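## Task

Put four wheels onto the red rod in this exact sequence: one small, then three large. Then set the rod down on its side gently and leave the other rod with nothing on it. Once any wheel is on the rod, striking that wheel or the rod against the table, or against a part that is not on the rod, counts as failure. Finish by releasing everything and pulling the grippers away. Anything that stays in place only because the robot holds it does not count.

## Robot and tools

ROBOT. Two 7-joint xArm arms, left_arm and right_arm, each with a parallel two-finger gripper and a wrist camera. Bases in the scene frame: left_arm at (-0.031, +0.436, 0) with quat_wxyz (+0.999, 0, 0, +0.048); right_arm at (-0.005, -0.281, 0) with quat_wxyz (+0.996, 0, 0, +0.087). The scene frame has its origin on the table surface midway between the arms, +x pointing out across the table, +z up, and left_arm on the +y side. The arm names do not indicate which side of a camera image anything appears on.

GRIPPER FRAME. The fingers extend along the gripper's +z axis and close along its y axis. The reported end_effector_position is the spot between the pads when shut, roughly 2 cm short of the fingertips; closing pushes the tips about 10 mm further along +z. Opening scale: +1 is fully open (0.084 m), -1 is shut. To keep hold of something, keep commanding a value well under the grip_measured you read; the larger the gap, the firmer the squeeze (about 24 N per pad for parts up to about 6 cm). A fast close can squeeze harder than that.

execute_actions(actions). actions is a list of actions run one after another; an empty list just returns state and images. Each action is a list of up to 15 rows, one row per control step of 1/30 s; if fewer than 15, the final row repeats. Each row is one flat list of 14 numbers, all in [-1, 1], covering both arms even if one is idle: left_arm dx, dy, dz, rx, ry, rz, opening, then right_arm dx, dy, dz, rx, ry, rz, opening. The first six per arm are an offset, expressed in that gripper's own axes, from where the gripper was measured at the start of the action (for the first action of a call, the last pose reported). Every row refers back to that same start, not to the row before. Scale: 1.0 equals 0.6 m of translation or 180 degrees; rx, ry, rz form a single rotation vector. Opening is absolute, not an offset. Each step the command is clipped to 70 mm and 16 degrees from the measured pose, so large offsets need several actions; after an action the arm only continues up to its last clipped pose.

move(target, speed, blocking). target is one 14-number row laid out exactly like a row above: per-arm offsets in gripper axes, measured from the pose in the latest result that showed one, plus absolute openings. Each gripper travels a straight line; both finish together, taking 0.5 to 10 s (cut off at 10 s). speed is top path speed in m/s, 0.002 to 0.5, default 0.25; rotation is capped at twice that in rad/s. Rotations go the short way. The path ignores obstacles and the other arm, and the real gripper can lag, drift and exceed speed, especially with the arm nearly straight. Faster contact and targets set deeper past a contact mean harder impacts. Openings are sent when the move starts. With blocking=false the result returns after 0.5 s while motion continues; poll with wait(0) and use no other motion call until a result shows the end, or call stop to brake (braking needs space; fingers keep moving).

Move result: a "move:" line giving the ending (done, off_target, moving, held, fault), active limits (paced = the sent pose was clipped; held = a check blocked some steps, after which the arm may jump faster), and each gripper's distance from its target. If only one arm is named, the other finished normally.

wait(seconds): 0 to 10; the scene runs with each arm holding its last command. stop(): brakes a running move. zoom_image(camera, region): camera is cam_left_wrist or cam_right_wrist (each 504x504); region is [x0, y0, x1, y1] pixels from the top-left, at most 504 by 504. show_instructions(): shows the reference pages. read_manual(section): licence texts, section "licences". finished_scene(scene): pass the current scene's number to end it; irreversible, and it reports success.

READING RESULTS. The state line per arm gives gripper position (m) and quat_wxyz plus linear and angular velocity, all in the scene frame; printed positions may be a little off at long reach. "Hand target" lines show where each arm is being driven. A "pose unreachable" line means a clearance check altered or blocked that arm's command. Action results list positions at some steps; HELD with an arm label means that arm's row was partly held back. grip_measured is finger opening on the command scale. MOTOR HOT appears at 65 °C; at 80 °C an OVER-TEMPERATURE FAULT brakes the arm until it cools. Holding loads heats motors.

LIMITS. Joint ranges (rad): waist and both rolls ±6.283, shoulder -2.059 to 2.094, elbow -0.192 to 3.927, wrist pitch -1.693 to 3.142. Load limits (N m): waist 46, shoulder 46, upper arm roll 27.6, elbow 27.6, forearm roll 27.6, wrist pitch 18.4, wrist roll 18.4, including held weight. Exceeding one triggers a torque fault: the arm backs off, freezes for 10 s and drops the rest of the call.

AVOID. Knocking anything off the table; bumping a threaded wheel or the rod into the table or loose parts; dropping or slipping parts; slamming or shoving hard; letting the arms collide or press on each other. To keep an idle arm still, send it the offset back to its desired pose in the first call of a reply and zeros afterwards, always with its intended opening. Between replies the robot keeps executing its last command.

Each tool is called after "Call:" in YAML: its name, and indented under it one key for each argument.

Reference images:

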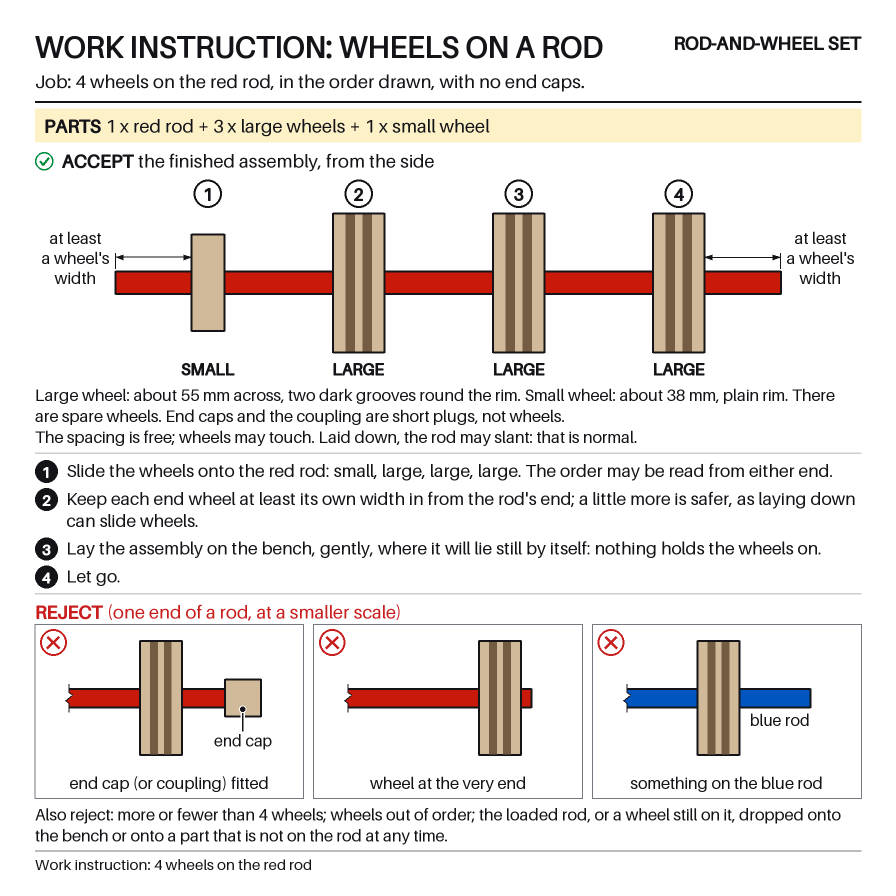

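## Session

Call:
execute_actions:
  actions: []

Scene clock: 0.00 s.
left_arm: end_effector_position=(+0.2570, +0.2580, +0.3663) grip_measured=-0.54 end_effector_quat_wxyz=(+0.201, +0.955, -0.218, +0.004) end_effector_velocity=(-0.000, -0.000, +0.001) end_effector_angular_velocity=(-0.001, -0.002, -0.001) | right_arm: end_effector_position=(+0.3996, -0.7346, +0.2482) grip_measured=+1.00 end_effector_quat_wxyz=(+0.110, +0.892, -0.435, -0.063) end_effector_velocity=(+0.001, +0.001, -0.000) end_effector_angular_velocity=(+0.001, -0.001, +0.000)
Joint positions: left_arm=[-0.64  -0.552  0.198  0.948 -0.299  1.428  0.111  0.02 ] | right_arm=[-0.934  0.523  0.021  1.878 -0.26   1.419  0.213  0.084]
Joint velocities: left_arm=[-0.001 -0.001  0.     0.001 -0.     0.     0.    -0.   ] | right_arm=[0.    0.    0.001 0.    0.002 0.    0.    0.   ]
Hand target (left_arm): +0.257, +0.258, +0.366; +0.201, +0.955, -0.218, +0.004
Hand target (right_arm): +0.400, -0.735, +0.248; +0.110, +0.892, -0.435, -0.063

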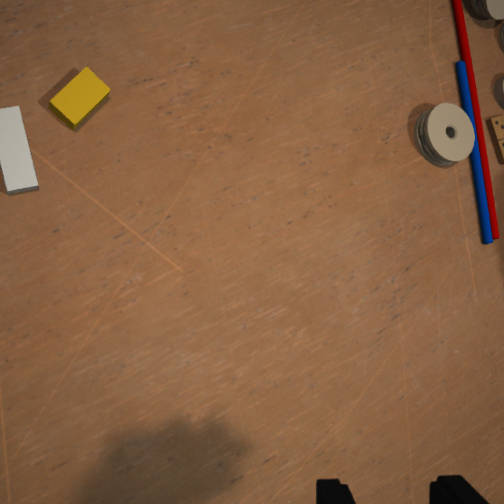

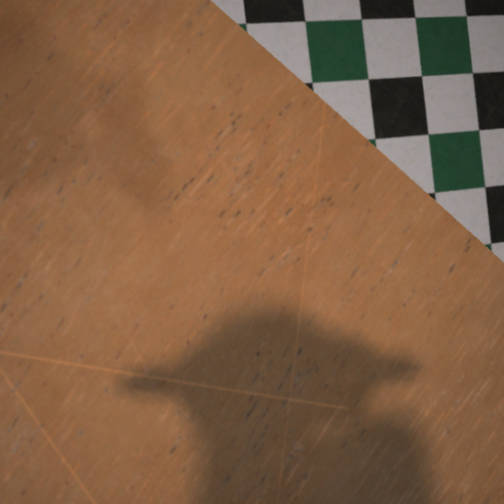

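Call:
move:
  target: [0,0,0,0.130,-0.003,-0.141,1,0,0,0,0.073,0.042,-0.287,1]
  speed: 0.4

Call:
move:
  target: [0,-0.2,0,0,0,0,1,-0.1,-1,-0.25,0,0,0,1]
  speed: 0.4

Scene clock: 18.57 s.
left_arm: end_effector_position=(+0.2571, +0.2581, +0.3665) grip_measured=+1.00 end_effector_quat_wxyz=(-0.000, +1.000, +0.000, -0.000) end_effector_velocity=(-0.000, -0.000, +0.000) end_effector_angular_velocity=(+0.002, -0.001, -0.001) | right_arm: end_effector_position=(+0.4000, -0.7344, +0.2486) grip_measured=+1.00 end_effector_quat_wxyz=(-0.000, +1.000, +0.000, +0.002) end_effector_velocity=(-0.001, -0.001, +0.001) end_effector_angular_velocity=(+0.000, -0.000, +0.000)
Joint positions: left_arm=[-0.52  -0.459 -0.095  1.078 -0.043  1.536 -0.509  0.084] | right_arm=[-1.166  0.479  0.206  1.809 -0.094  1.338 -0.787  0.084]
Joint velocities: left_arm=[-0.     0.    -0.002  0.001  0.001  0.001 -0.002  0.   ] | right_arm=[-0.002  0.    -0.     0.002  0.001  0.002 -0.003 -0.   ]
Hand target (left_arm): +0.257, +0.258, +0.366; -0.000, +1.000, +0.000, -0.000
Hand target (right_arm): +0.400, -0.735, +0.249; -0.000, +1.000, +0.000, +0.002
Off the commanded pose (left_arm): 0.000 m, 0 deg.
Off the commanded pose (right_arm): 0.001 m, 0 deg.
move: done

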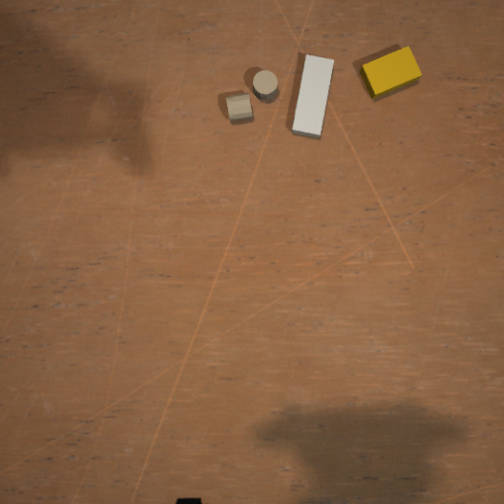

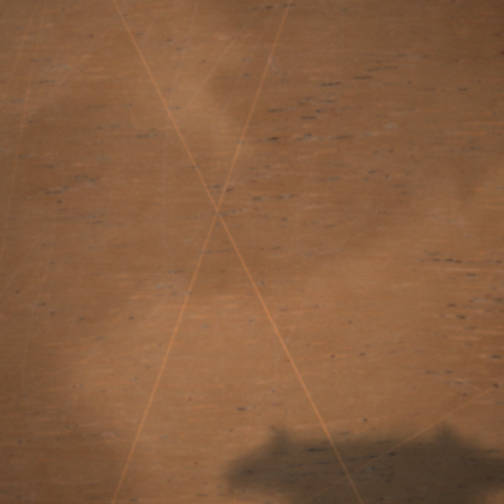

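Scene clock: 20.67 s.
left_arm: end_effector_position=(+0.2567, +0.3780, +0.3663) grip_measured=+1.00 end_effector_quat_wxyz=(+0.000, +1.000, +0.000, -0.000) end_effector_velocity=(+0.000, +0.001, +0.001) end_effector_angular_velocity=(-0.002, -0.001, +0.004) | right_arm: end_effector_position=(+0.3391, -0.1343, +0.3963) grip_measured=+1.00 end_effector_quat_wxyz=(-0.000, +1.000, +0.000, -0.001) end_effector_velocity=(-0.002, +0.009, +0.003) end_effector_angular_velocity=(-0.007, -0.009, +0.017)
Joint positions: left_arm=[-0.443 -0.61   0.098  0.973  0.056  1.582 -0.267  0.084] | right_arm=[-0.793 -0.484  0.735  1.292  0.319  1.661  0.086  0.084]
Joint velocities: left_arm=[ 0.002 -0.     0.001  0.001 -0.001  0.    -0.001 -0.   ] | right_arm=[ 0.007 -0.004  0.013  0.012 -0.     0.002  0.005  0.   ]
Hand target (left_arm): +0.257, +0.378, +0.366; +0.000, +1.000, +0.000, -0.000
Hand target (right_arm): +0.339, -0.133, +0.397; +0.000, +1.000, +0.001, -0.001
Off the commanded pose (left_arm): 0.000 m, 0 deg.
Off the commanded pose (right_arm): 0.002 m, 0 deg.
move: done

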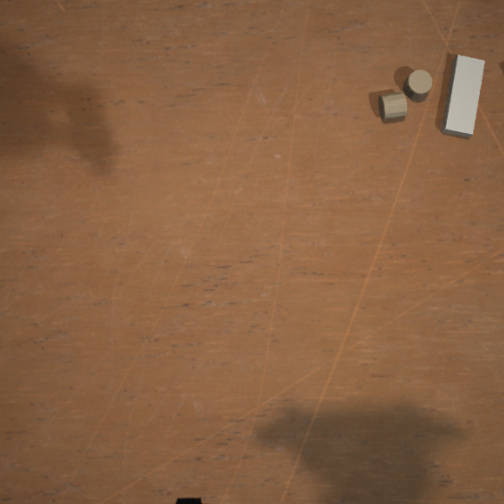

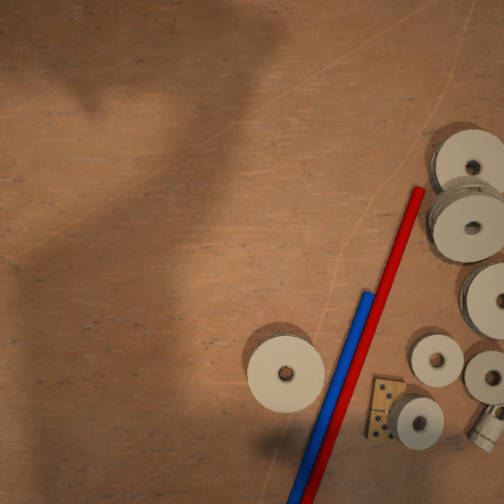

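Call:
move:
  target: [0,0,0,0,0,0,1,-0.1,0.2,0,0,0,0,1]

Scene clock: 30.27 s.
left_arm: end_effector_position=(+0.2567, +0.3780, +0.3663) grip_measured=+1.00 end_effector_quat_wxyz=(+0.000, +1.000, +0.000, -0.000) end_effector_velocity=(-0.000, -0.000, +0.000) end_effector_angular_velocity=(-0.001, -0.000, -0.002) | right_arm: end_effector_position=(+0.2794, -0.2538, +0.3967) grip_measured=+1.00 end_effector_quat_wxyz=(+0.000, +1.000, +0.001, -0.001) end_effector_velocity=(-0.001, -0.003, -0.000) end_effector_angular_velocity=(+0.002, +0.000, -0.003)
Joint positions: left_arm=[-0.443 -0.61   0.098  0.973  0.056  1.582 -0.267  0.084] | right_arm=[-0.779 -0.695  0.415  1.075  0.263  1.723 -0.239  0.084]
Joint velocities: left_arm=[-0.    -0.    -0.    -0.    -0.001 -0.     0.001 -0.   ] | right_arm=[-0.002 -0.001 -0.005 -0.003 -0.001  0.    -0.004 -0.   ]
Hand target (left_arm): +0.257, +0.378, +0.366; +0.000, +1.000, +0.000, -0.000
Hand target (right_arm): +0.279, -0.254, +0.397; +0.000, +1.000, -0.000, -0.001
Off the commanded pose (left_arm): 0.000 m, 0 deg.
Off the commanded pose (right_arm): 0.001 m, 0 deg.
move: done

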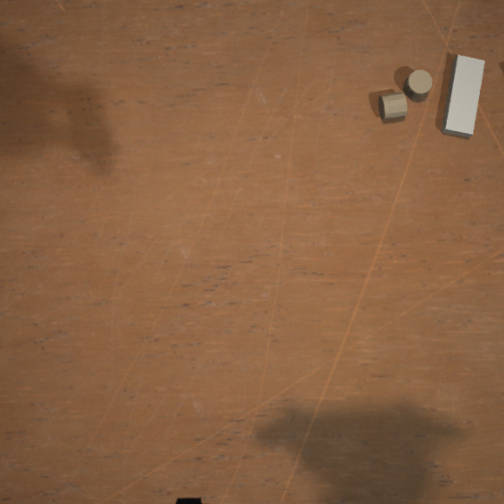

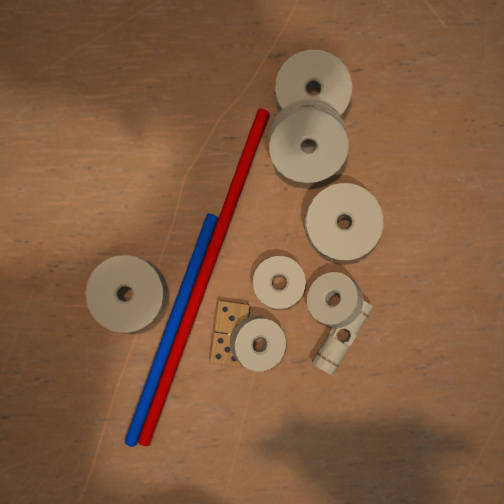

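Call:
move:
  target: [0,0,0,0,0,0,1,0.196,-0.074,0.48,0,0,0.11,-0.5]

Scene clock: 63.70 s.
left_arm: end_effector_position=(+0.2567, +0.3780, +0.3663) grip_measured=+1.00 end_effector_quat_wxyz=(+0.000, +1.000, +0.000, -0.000) end_effector_velocity=(-0.000, -0.000, -0.000) end_effector_angular_velocity=(+0.001, +0.001, -0.001) | right_arm: end_effector_position=(+0.3967, -0.2104, +0.1089) grip_measured=-0.52 end_effector_quat_wxyz=(-0.000, +0.985, -0.173, -0.000) end_effector_velocity=(-0.001, -0.001, -0.002) end_effector_angular_velocity=(-0.004, +0.008, -0.003)
Joint positions: left_arm=[-0.443 -0.61   0.098  0.973  0.056  1.582 -0.267  0.084] | right_arm=[-0.999 -0.052  0.999  0.711  0.066  0.741  0.472  0.021]
Joint velocities: left_arm=[-0.001  0.     0.    -0.     0.001  0.001  0.     0.   ] | right_arm=[-0.002  0.01   0.002  0.002 -0.016  0.004  0.015 -0.   ]
Hand target (left_arm): +0.257, +0.378, +0.366; +0.000, +1.000, +0.000, -0.000
Hand target (right_arm): +0.397, -0.211, +0.109; -0.000, +0.985, -0.173, -0.001
Off the commanded pose (left_arm): 0.000 m, 0 deg.
Off the commanded pose (right_arm): 0.001 m, 0 deg.
move: done

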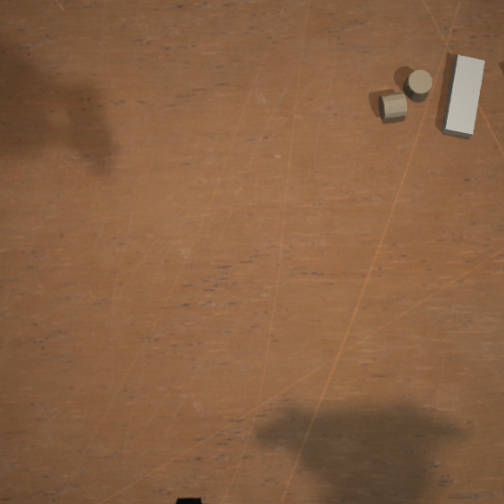

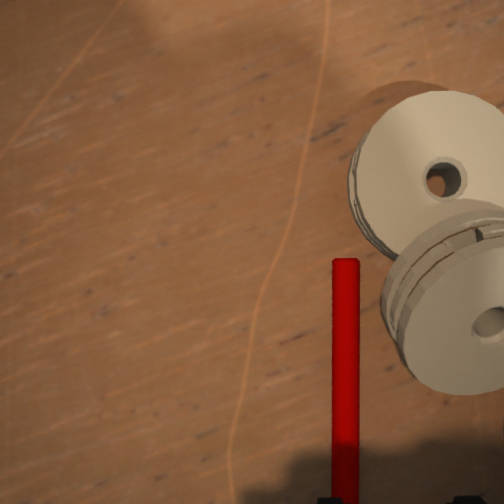

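Call:
move:
  target: [0,0,0,0,0,0,1,0.005,0,0.145,0,0,0,-0.5]
  speed: 0.08

Call:
move:
  target: [0,0,0,0,0,0,1,0,0,0,0,0,0,-1]

Call:
move:
  target: [0,0,0,0,0,0,1,0,0,-0.1,0,0,0,-1]
  speed: 0.1

Scene clock: 73.50 s.
left_arm: end_effector_position=(+0.2567, +0.3780, +0.3663) grip_measured=+1.00 end_effector_quat_wxyz=(+0.000, +1.000, +0.000, -0.000) end_effector_velocity=(+0.000, +0.000, +0.000) end_effector_angular_velocity=(+0.000, -0.001, +0.002) | right_arm: end_effector_position=(+0.4000, -0.2120, +0.0223) grip_measured=-0.52 end_effector_quat_wxyz=(+0.000, +0.985, -0.173, +0.000) end_effector_velocity=(-0.000, -0.002, -0.001) end_effector_angular_velocity=(-0.004, +0.001, -0.003)
Joint positions: left_arm=[-0.443 -0.61   0.098  0.973  0.056  1.582 -0.267  0.084] | right_arm=[-0.886  0.314  0.835  0.694 -0.472  0.528  0.863  0.021]
Joint velocities: left_arm=[ 0.    -0.     0.     0.001  0.001 -0.    -0.001 -0.   ] | right_arm=[ 0.004  0.002 -0.007 -0.    -0.008  0.     0.007  0.   ]
Hand target (left_arm): +0.257, +0.378, +0.366; +0.000, +1.000, +0.000, -0.000
Hand target (right_arm): +0.400, -0.212, +0.022; +0.000, +0.985, -0.173, -0.000
Off the commanded pose (left_arm): 0.000 m, 0 deg.
Off the commanded pose (right_arm): 0.001 m, 0 deg.
move: done

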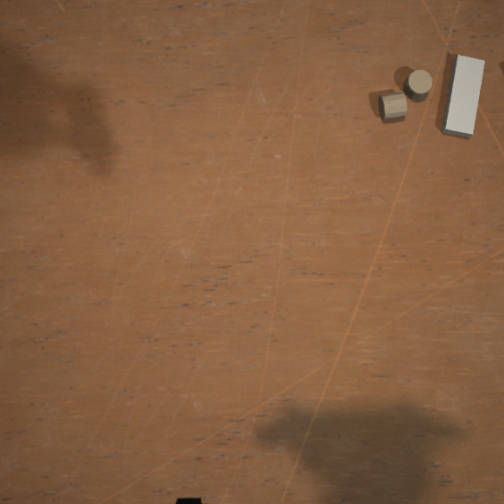

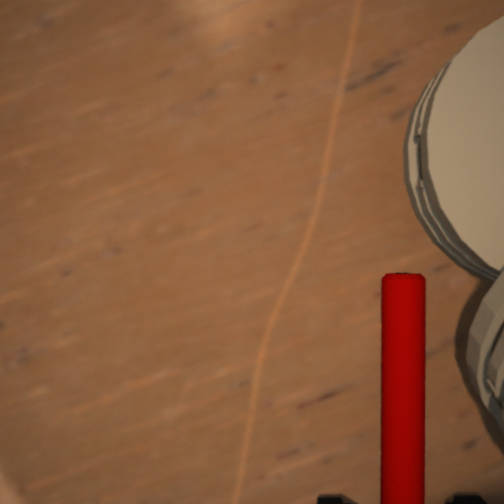

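Scene clock: 74.00 s.
left_arm: end_effector_position=(+0.2567, +0.3780, +0.3663) grip_measured=+1.00 end_effector_quat_wxyz=(+0.000, +1.000, +0.000, -0.000) end_effector_velocity=(-0.000, -0.000, -0.000) end_effector_angular_velocity=(-0.000, +0.001, -0.000) | right_arm: end_effector_position=(+0.4000, -0.2120, +0.0223) grip_measured=-0.80 end_effector_quat_wxyz=(+0.000, +0.985, -0.173, +0.000) end_effector_velocity=(-0.000, -0.000, -0.000) end_effector_angular_velocity=(+0.000, +0.001, -0.001)
Joint positions: left_arm=[-0.443 -0.61   0.098  0.973  0.056  1.582 -0.267  0.084] | right_arm=[-0.886  0.314  0.835  0.694 -0.472  0.528  0.863  0.009]
Joint velocities: left_arm=[-0.    -0.     0.    -0.001 -0.     0.     0.    -0.   ] | right_arm=[-0.     0.001 -0.    -0.     0.     0.     0.    -0.   ]
Hand target (left_arm): +0.257, +0.378, +0.366; +0.000, +1.000, +0.000, -0.000
Hand target (right_arm): +0.400, -0.212, +0.022; +0.000, +0.985, -0.173, +0.000
Off the commanded pose (left_arm): 0.000 m, 0 deg.
Off the commanded pose (right_arm): 0.000 m, 0 deg.
move: done

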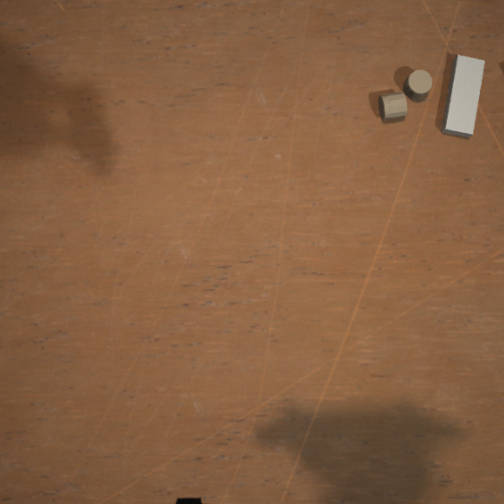

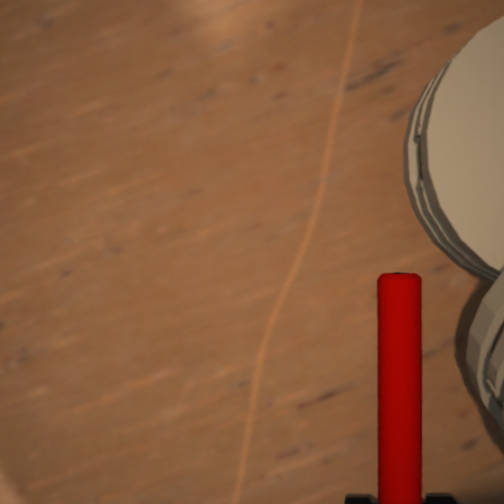

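Scene clock: 75.03 s.
left_arm: end_effector_position=(+0.2567, +0.3780, +0.3663) grip_measured=+1.00 end_effector_quat_wxyz=(+0.000, +1.000, +0.000, -0.000) end_effector_velocity=(-0.000, -0.000, -0.000) end_effector_angular_velocity=(-0.000, +0.001, -0.002) | right_arm: end_effector_position=(+0.3996, -0.2117, +0.0820) grip_measured=-0.80 end_effector_quat_wxyz=(+0.000, +0.985, -0.173, -0.000) end_effector_velocity=(+0.001, +0.001, +0.002) end_effector_angular_velocity=(+0.003, -0.004, +0.002)
Joint positions: left_arm=[-0.443 -0.61   0.098  0.973  0.056  1.582 -0.267  0.084] | right_arm=[-1.012  0.077  1.005  0.698 -0.105  0.66   0.597  0.009]
Joint velocities: left_arm=[-0.     0.     0.    -0.001 -0.    -0.     0.002  0.   ] | right_arm=[-0.001 -0.008  0.002 -0.     0.015 -0.001 -0.012  0.   ]
Hand target (left_arm): +0.257, +0.378, +0.366; +0.000, +1.000, +0.000, -0.000
Hand target (right_arm): +0.400, -0.212, +0.082; -0.000, +0.985, -0.173, +0.000
Off the commanded pose (left_arm): 0.000 m, 0 deg.
Off the commanded pose (right_arm): 0.001 m, 0 deg.
move: done

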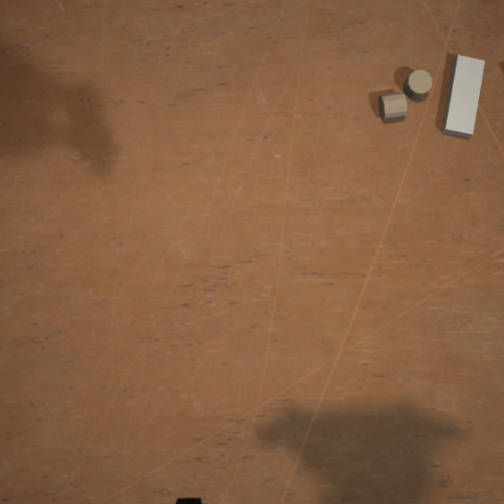

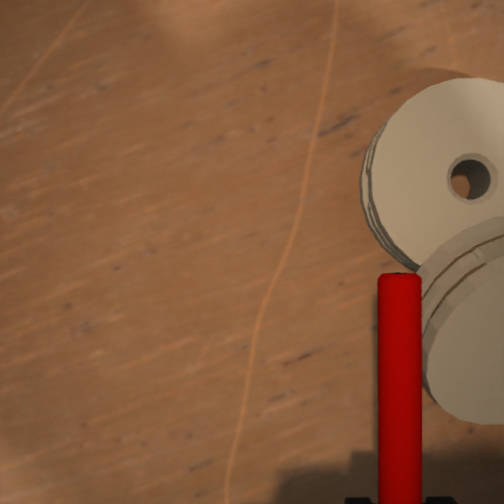

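Call:
move:
  target: [0,0,0,0,0,0.278,-0.3,-0.218,-0.261,0,0,0,0.167,-1]

Call:
move:
  target: [0,0,0,0,0,0,-0.3,0,0,0.098,0,0,0,-1]
  speed: 0.06

Call:
move:
  target: [0,0,0,0,0,0,-0.3,0,0,0,0,0,0,-0.4]

Call:
move:
  target: [0,0,0,0,0,0,-0.3,0,0,-0.17,0,0,-0.278,-0.4]
  speed: 0.3

Call:
move:
  target: [0.467,0.333,0.43,0,0,0,-0.3,-0.008,0.369,0,0,0,0,0.2]

Scene clock: 91.77 s.
left_arm: end_effector_position=(+0.2568, +0.3781, +0.3661) grip_measured=-0.32 end_effector_quat_wxyz=(+0.001, +0.906, -0.423, -0.001) end_effector_velocity=(+0.000, +0.000, +0.000) end_effector_angular_velocity=(-0.000, -0.001, -0.000) | right_arm: end_effector_position=(+0.3294, -0.0204, +0.0815) grip_measured=-0.80 end_effector_quat_wxyz=(+0.001, +0.906, -0.423, -0.001) end_effector_velocity=(-0.001, +0.001, -0.000) end_effector_angular_velocity=(-0.004, +0.002, -0.002)
Joint positions: left_arm=[-0.666 -0.631  0.244  0.976  0.142  1.594  0.504  0.03 ] | right_arm=[-0.614  0.184  1.099  0.754 -0.258  0.688  1.727  0.009]
Joint velocities: left_arm=[ 0.    -0.001  0.    -0.     0.    -0.     0.    -0.   ] | right_arm=[ 0.008  0.005 -0.004  0.005 -0.008  0.007  0.012 -0.   ]
Hand target (left_arm): +0.257, +0.378, +0.366; +0.001, +0.906, -0.423, -0.001
Hand target (right_arm): +0.329, -0.020, +0.082; +0.001, +0.906, -0.422, -0.001
Off the commanded pose (left_arm): 0.000 m, 0 deg.
Off the commanded pose (right_arm): 0.001 m, 0 deg.
move: done

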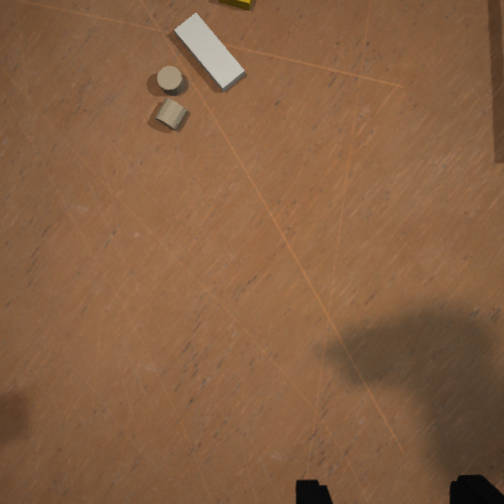

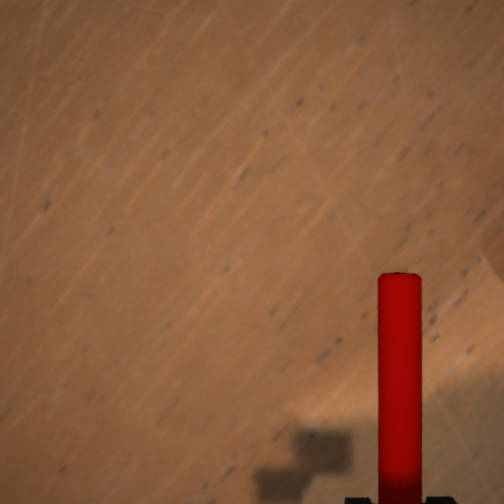

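Scene clock: 93.10 s.
left_arm: end_effector_position=(+0.2568, +0.3781, +0.3661) grip_measured=-0.32 end_effector_quat_wxyz=(+0.001, +0.906, -0.423, -0.001) end_effector_velocity=(+0.000, +0.000, -0.000) end_effector_angular_velocity=(-0.000, +0.000, +0.001) | right_arm: end_effector_position=(+0.3298, -0.0206, +0.0229) grip_measured=-0.80 end_effector_quat_wxyz=(+0.001, +0.906, -0.423, -0.000) end_effector_velocity=(+0.001, -0.001, -0.001) end_effector_angular_velocity=(-0.001, -0.001, -0.003)
Joint positions: left_arm=[-0.666 -0.631  0.244  0.976  0.142  1.594  0.504  0.03 ] | right_arm=[-0.443  0.387  0.89   0.753 -0.566  0.578  1.946  0.009]
Joint velocities: left_arm=[ 0.001 -0.     0.    -0.    -0.    -0.    -0.001 -0.   ] | right_arm=[ 0.003  0.002 -0.005  0.001 -0.005 -0.002  0.005  0.   ]
Hand target (left_arm): +0.257, +0.378, +0.366; +0.001, +0.906, -0.423, -0.001
Hand target (right_arm): +0.330, -0.021, +0.023; +0.001, +0.906, -0.423, -0.001
Off the commanded pose (left_arm): 0.000 m, 0 deg.
Off the commanded pose (right_arm): 0.001 m, 0 deg.
move: done

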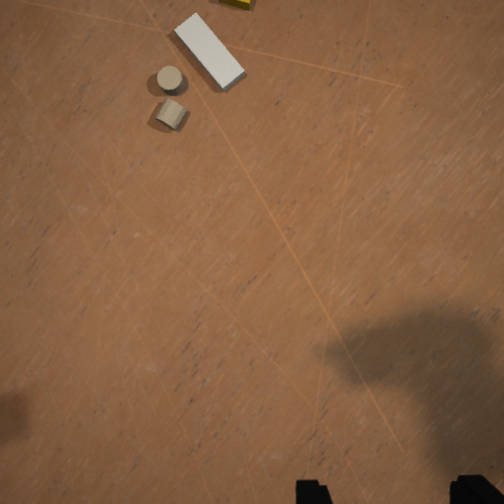

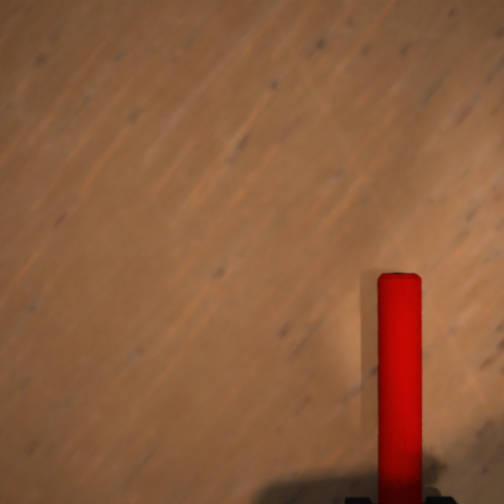

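Scene clock: 93.60 s.
left_arm: end_effector_position=(+0.2568, +0.3781, +0.3661) grip_measured=-0.32 end_effector_quat_wxyz=(+0.001, +0.906, -0.423, -0.001) end_effector_velocity=(+0.000, +0.000, +0.001) end_effector_angular_velocity=(-0.001, -0.002, +0.000) | right_arm: end_effector_position=(+0.3298, -0.0206, +0.0229) grip_measured=-0.42 end_effector_quat_wxyz=(+0.001, +0.906, -0.423, -0.000) end_effector_velocity=(-0.000, +0.001, -0.000) end_effector_angular_velocity=(+0.000, +0.001, +0.001)
Joint positions: left_arm=[-0.666 -0.631  0.244  0.976  0.142  1.594  0.504  0.03 ] | right_arm=[-0.443  0.387  0.89   0.753 -0.566  0.578  1.946  0.026]
Joint velocities: left_arm=[ 0.    -0.001 -0.     0.001 -0.    -0.     0.    -0.   ] | right_arm=[ 0.001  0.001  0.     0.    -0.001 -0.     0.     0.   ]
Hand target (left_arm): +0.257, +0.378, +0.366; +0.001, +0.906, -0.423, -0.001
Hand target (right_arm): +0.330, -0.021, +0.023; +0.001, +0.906, -0.423, -0.000
Off the commanded pose (left_arm): 0.000 m, 0 deg.
Off the commanded pose (right_arm): 0.000 m, 0 deg.
move: done

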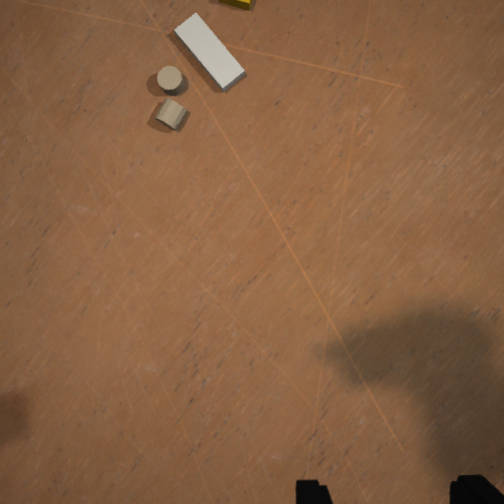

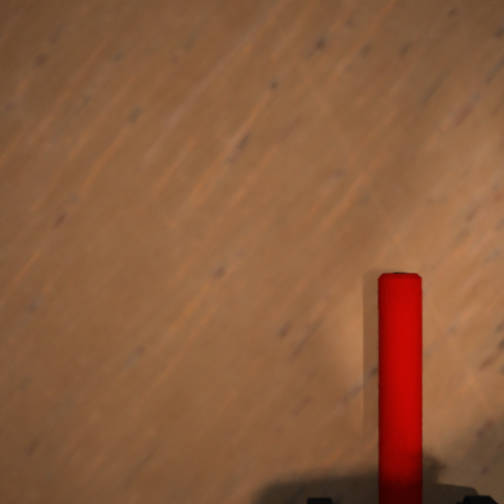

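Scene clock: 95.70 s.
left_arm: end_effector_position=(+0.2568, +0.3781, +0.3661) grip_measured=-0.32 end_effector_quat_wxyz=(+0.001, +0.906, -0.423, -0.001) end_effector_velocity=(+0.000, -0.000, +0.001) end_effector_angular_velocity=(-0.002, -0.001, +0.000) | right_arm: end_effector_position=(+0.3295, -0.0198, +0.1248) grip_measured=-0.42 end_effector_quat_wxyz=(+0.001, +1.000, +0.001, -0.001) end_effector_velocity=(-0.001, -0.001, +0.001) end_effector_angular_velocity=(+0.015, -0.012, +0.004)
Joint positions: left_arm=[-0.666 -0.631  0.244  0.976  0.142  1.594  0.504  0.03 ] | right_arm=[-0.917 -0.046  1.402  0.79   0.063  0.802  0.614  0.026]
Joint velocities: left_arm=[-0.    -0.001  0.     0.001 -0.001 -0.    -0.001  0.   ] | right_arm=[ 0.043 -0.088 -0.052 -0.02   0.129 -0.018 -0.103 -0.   ]
Hand target (left_arm): +0.257, +0.378, +0.366; +0.001, +0.906, -0.423, -0.001
Hand target (right_arm): +0.329, -0.020, +0.125; -0.000, +1.000, +0.001, -0.001
Off the commanded pose (left_arm): 0.000 m, 0 deg.
Off the commanded pose (right_arm): 0.001 m, 0 deg.
move: done

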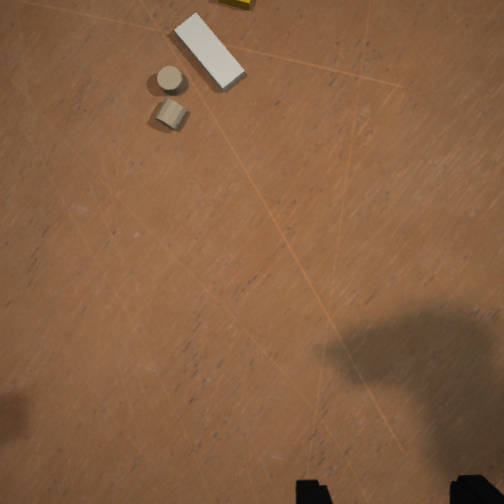

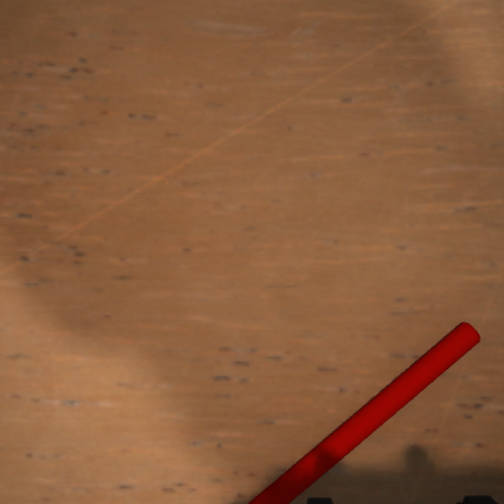

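Scene clock: 97.93 s.
left_arm: end_effector_position=(+0.2850, +0.0344, +0.1091) grip_measured=-0.32 end_effector_quat_wxyz=(+0.000, +0.906, -0.423, +0.000) end_effector_velocity=(-0.004, +0.000, -0.005) end_effector_angular_velocity=(+0.009, +0.009, -0.005) | right_arm: end_effector_position=(+0.3257, -0.2411, +0.1254) grip_measured=+0.19 end_effector_quat_wxyz=(+0.001, +1.000, +0.001, -0.001) end_effector_velocity=(-0.000, -0.001, -0.000) end_effector_angular_velocity=(-0.001, +0.000, -0.002)
Joint positions: left_arm=[-0.931  0.277 -0.073  1.105  0.027  0.829 -0.051  0.03 ] | right_arm=[-0.815 -0.43   0.771  0.493  0.394  0.852 -0.187  0.052]
Joint velocities: left_arm=[-0.002  0.009 -0.004 -0.002  0.     0.002 -0.001  0.   ] | right_arm=[-0.001 -0.001 -0.001 -0.001 -0.     0.    -0.    -0.   ]
Hand target (left_arm): +0.285, +0.034, +0.108; -0.000, +0.906, -0.423, -0.000
Hand target (right_arm): +0.326, -0.241, +0.125; +0.001, +1.000, +0.001, -0.001
Off the commanded pose (left_arm): 0.002 m, 0 deg.
Off the commanded pose (right_arm): 0.001 m, 0 deg.
move: done

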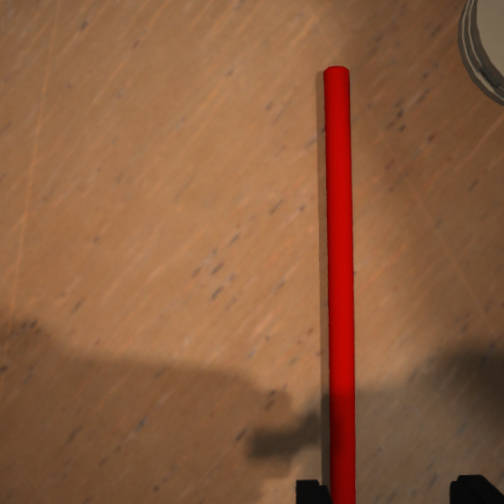

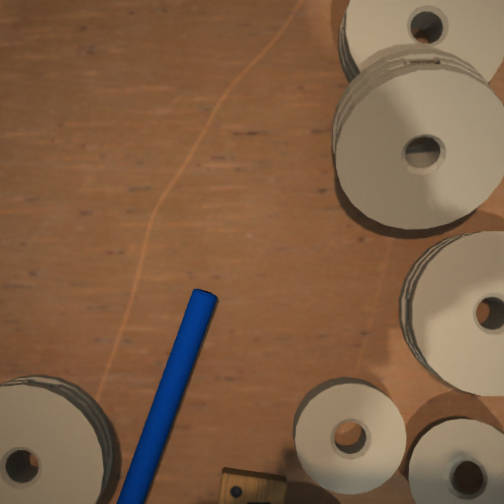

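Call:
move:
  target: [0.008,0.003,0.145,-0.0,0,-0.005,-0.3,0.005,0.003,0.155,0,0,0,-1]
  speed: 0.06

Call:
move:
  target: [0,0,0,0,0,0,-1,0.04,-0.025,0.002,0,0,0,-1]
  speed: 0.03

Call:
move:
  target: [0,0,-0.27,0,0,0,-1,0,0,-0.155,0,0,0,-1]
  speed: 0.2

Scene clock: 126.90 s.
left_arm: end_effector_position=(+0.2874, +0.0286, +0.0238) grip_measured=-0.32 end_effector_quat_wxyz=(+0.001, +0.910, -0.416, +0.002) end_effector_velocity=(-0.000, +0.000, -0.001) end_effector_angular_velocity=(+0.001, +0.001, +0.000) | right_arm: end_effector_position=(+0.3297, -0.2433, +0.0336) grip_measured=-1.00 end_effector_quat_wxyz=(+0.002, +1.000, +0.001, +0.000) end_effector_velocity=(-0.001, +0.000, -0.001) end_effector_angular_velocity=(-0.005, +0.004, +0.001)
Joint positions: left_arm=[-0.943  0.459 -0.061  1.086  0.048  0.625 -0.084  0.03 ] | right_arm=[-0.982 -0.047  0.939  0.414  0.082  0.443  0.054  0.   ]
Joint velocities: left_arm=[ 0.     0.002 -0.    -0.     0.001 -0.001 -0.001  0.   ] | right_arm=[-0.004  0.007  0.004  0.001 -0.023  0.001  0.02   0.   ]
Hand target (left_arm): +0.287, +0.029, +0.022; -0.000, +0.910, -0.416, +0.001
Hand target (right_arm): +0.329, -0.244, +0.033; +0.001, +1.000, +0.000, -0.001
Off the commanded pose (left_arm): 0.002 m, 0 deg.
Off the commanded pose (right_arm): 0.002 m, 0 deg.
move: done

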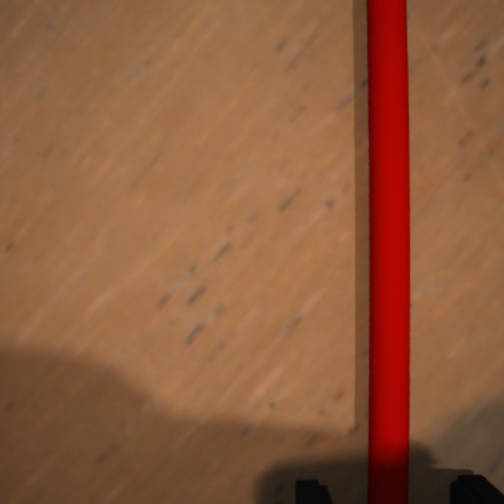

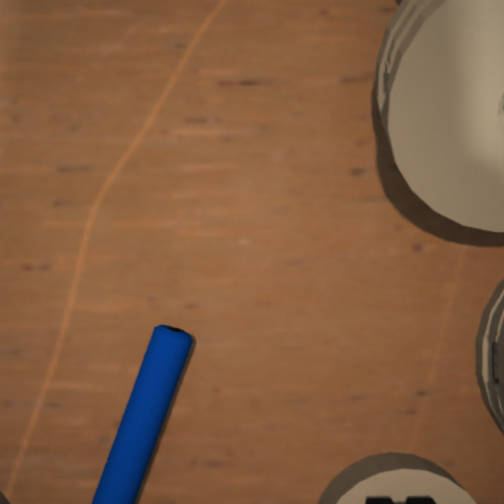

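Scene clock: 128.13 s.
left_arm: end_effector_position=(+0.2875, +0.0285, +0.0239) grip_measured=-0.80 end_effector_quat_wxyz=(+0.001, +0.910, -0.416, +0.002) end_effector_velocity=(+0.000, -0.000, +0.000) end_effector_angular_velocity=(-0.001, +0.000, +0.000) | right_arm: end_effector_position=(+0.3545, -0.2289, +0.0332) grip_measured=-1.00 end_effector_quat_wxyz=(+0.002, +1.000, +0.001, +0.001) end_effector_velocity=(-0.000, +0.001, -0.001) end_effector_angular_velocity=(-0.003, +0.002, +0.002)
Joint positions: left_arm=[-0.943  0.459 -0.061  1.086  0.047  0.625 -0.084  0.009] | right_arm=[-0.979  0.078  0.929  0.506 -0.151  0.461  0.257  0.   ]
Joint velocities: left_arm=[ 0.     0.     0.     0.001 -0.001 -0.     0.001 -0.   ] | right_arm=[ 0.005  0.004 -0.003  0.002 -0.011  0.003  0.011  0.   ]
Hand target (left_arm): +0.287, +0.029, +0.024; +0.001, +0.910, -0.416, +0.002
Hand target (right_arm): +0.354, -0.228, +0.032; +0.002, +1.000, +0.001, +0.000
Off the commanded pose (left_arm): 0.000 m, 0 deg.
Off the commanded pose (right_arm): 0.001 m, 0 deg.
move: done

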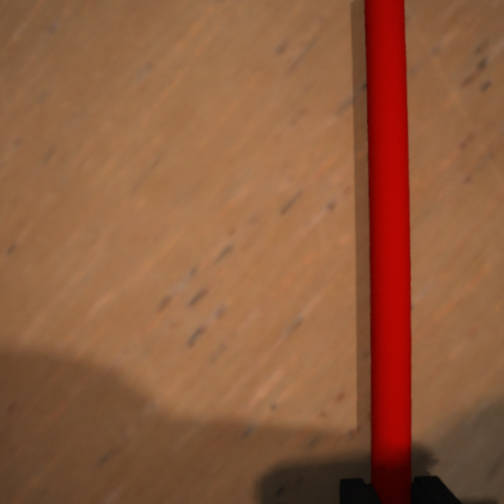

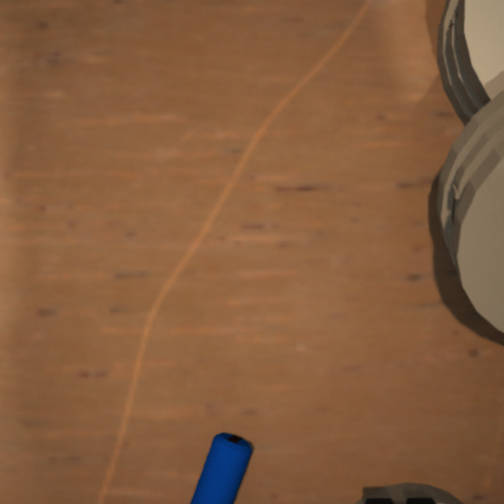

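Scene clock: 129.43 s.
left_arm: end_effector_position=(+0.2867, +0.0297, +0.1853) grip_measured=-0.80 end_effector_quat_wxyz=(+0.000, +0.910, -0.415, +0.001) end_effector_velocity=(+0.002, -0.002, +0.007) end_effector_angular_velocity=(-0.011, -0.009, +0.001) | right_arm: end_effector_position=(+0.3539, -0.2280, +0.1257) grip_measured=-1.00 end_effector_quat_wxyz=(+0.002, +1.000, +0.001, +0.001) end_effector_velocity=(+0.001, +0.001, +0.001) end_effector_angular_velocity=(+0.000, -0.003, +0.003)
Joint positions: left_arm=[-0.934  0.186 -0.074  1.22   0.016  1.031 -0.062  0.009] | right_arm=[-0.895 -0.324  0.87   0.583  0.333  0.823 -0.11   0.   ]
Joint velocities: left_arm=[ 0.001 -0.007 -0.     0.007 -0.     0.    -0.001  0.   ] | right_arm=[ 0.002 -0.002 -0.     0.003  0.001  0.001 -0.001  0.   ]
Hand target (left_arm): +0.287, +0.029, +0.186; +0.001, +0.910, -0.415, +0.002
Hand target (right_arm): +0.354, -0.228, +0.126; +0.002, +1.000, +0.001, +0.001
Off the commanded pose (left_arm): 0.001 m, 0 deg.
Off the commanded pose (right_arm): 0.001 m, 0 deg.
move: done

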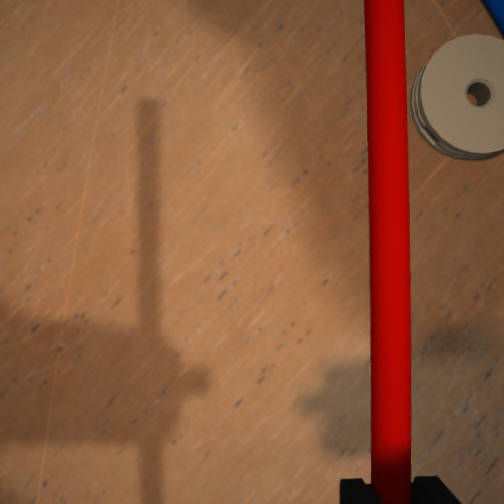

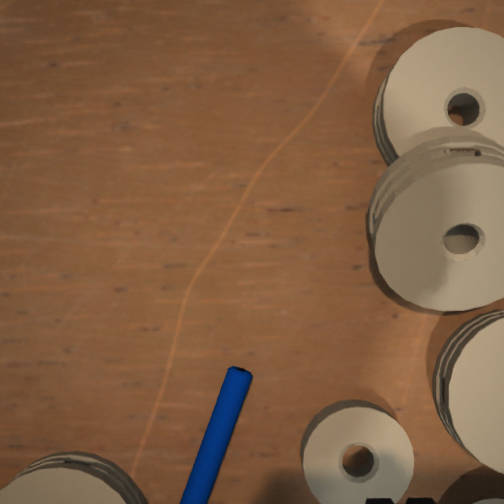

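Call:
move:
  target: [0,-0.1,0,0,0.5,0,-1,-0.01,0.008,0,0,0,0.5,0.15]
  speed: 0.3

Scene clock: 138.40 s.
left_arm: end_effector_position=(+0.3320, +0.0680, +0.1848) grip_measured=-0.80 end_effector_quat_wxyz=(+0.294, +0.642, -0.294, +0.644) end_effector_velocity=(-0.000, +0.000, -0.002) end_effector_angular_velocity=(+0.002, -0.001, -0.000) | right_arm: end_effector_position=(+0.3480, -0.2326, +0.1256) grip_measured=+0.14 end_effector_quat_wxyz=(-0.000, -0.708, +0.706, -0.002) end_effector_velocity=(+0.000, +0.000, -0.000) end_effector_angular_velocity=(-0.000, +0.000, -0.000)
Joint positions: left_arm=[-0.838  0.7    0.007  0.587  0.121 -1.687  0.011  0.009] | right_arm=[-1.163 -0.516  1.114  0.583  0.588  0.917  1.251  0.05 ]
Joint velocities: left_arm=[-0.     0.006  0.001  0.001  0.001 -0.004  0.002  0.   ] | right_arm=[-0.     0.     0.001  0.    -0.    -0.     0.002  0.   ]
Hand target (left_arm): +0.332, +0.068, +0.184; +0.293, +0.642, -0.294, +0.644
Hand target (right_arm): +0.348, -0.233, +0.126; +0.000, +0.708, -0.706, +0.002
Off the commanded pose (left_arm): 0.001 m, 0 deg.
Off the commanded pose (right_arm): 0.000 m, 0 deg.
move: done

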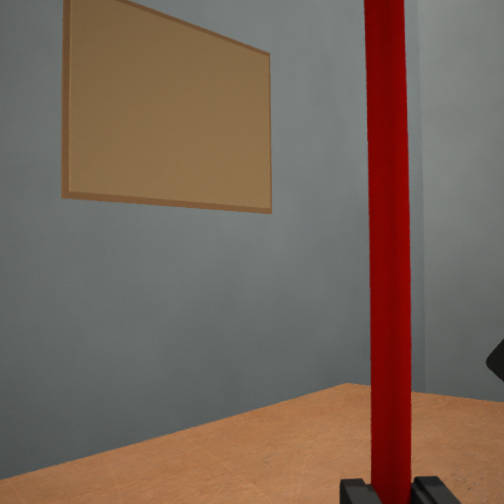

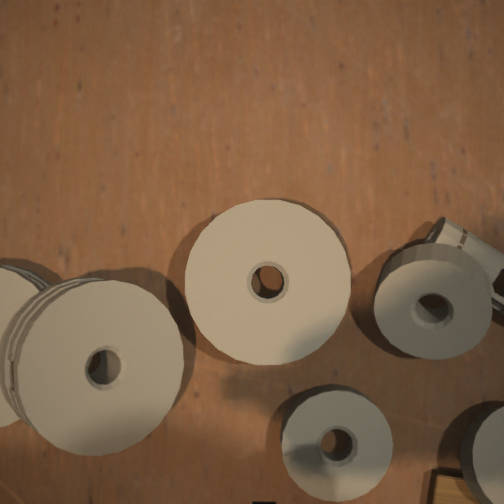

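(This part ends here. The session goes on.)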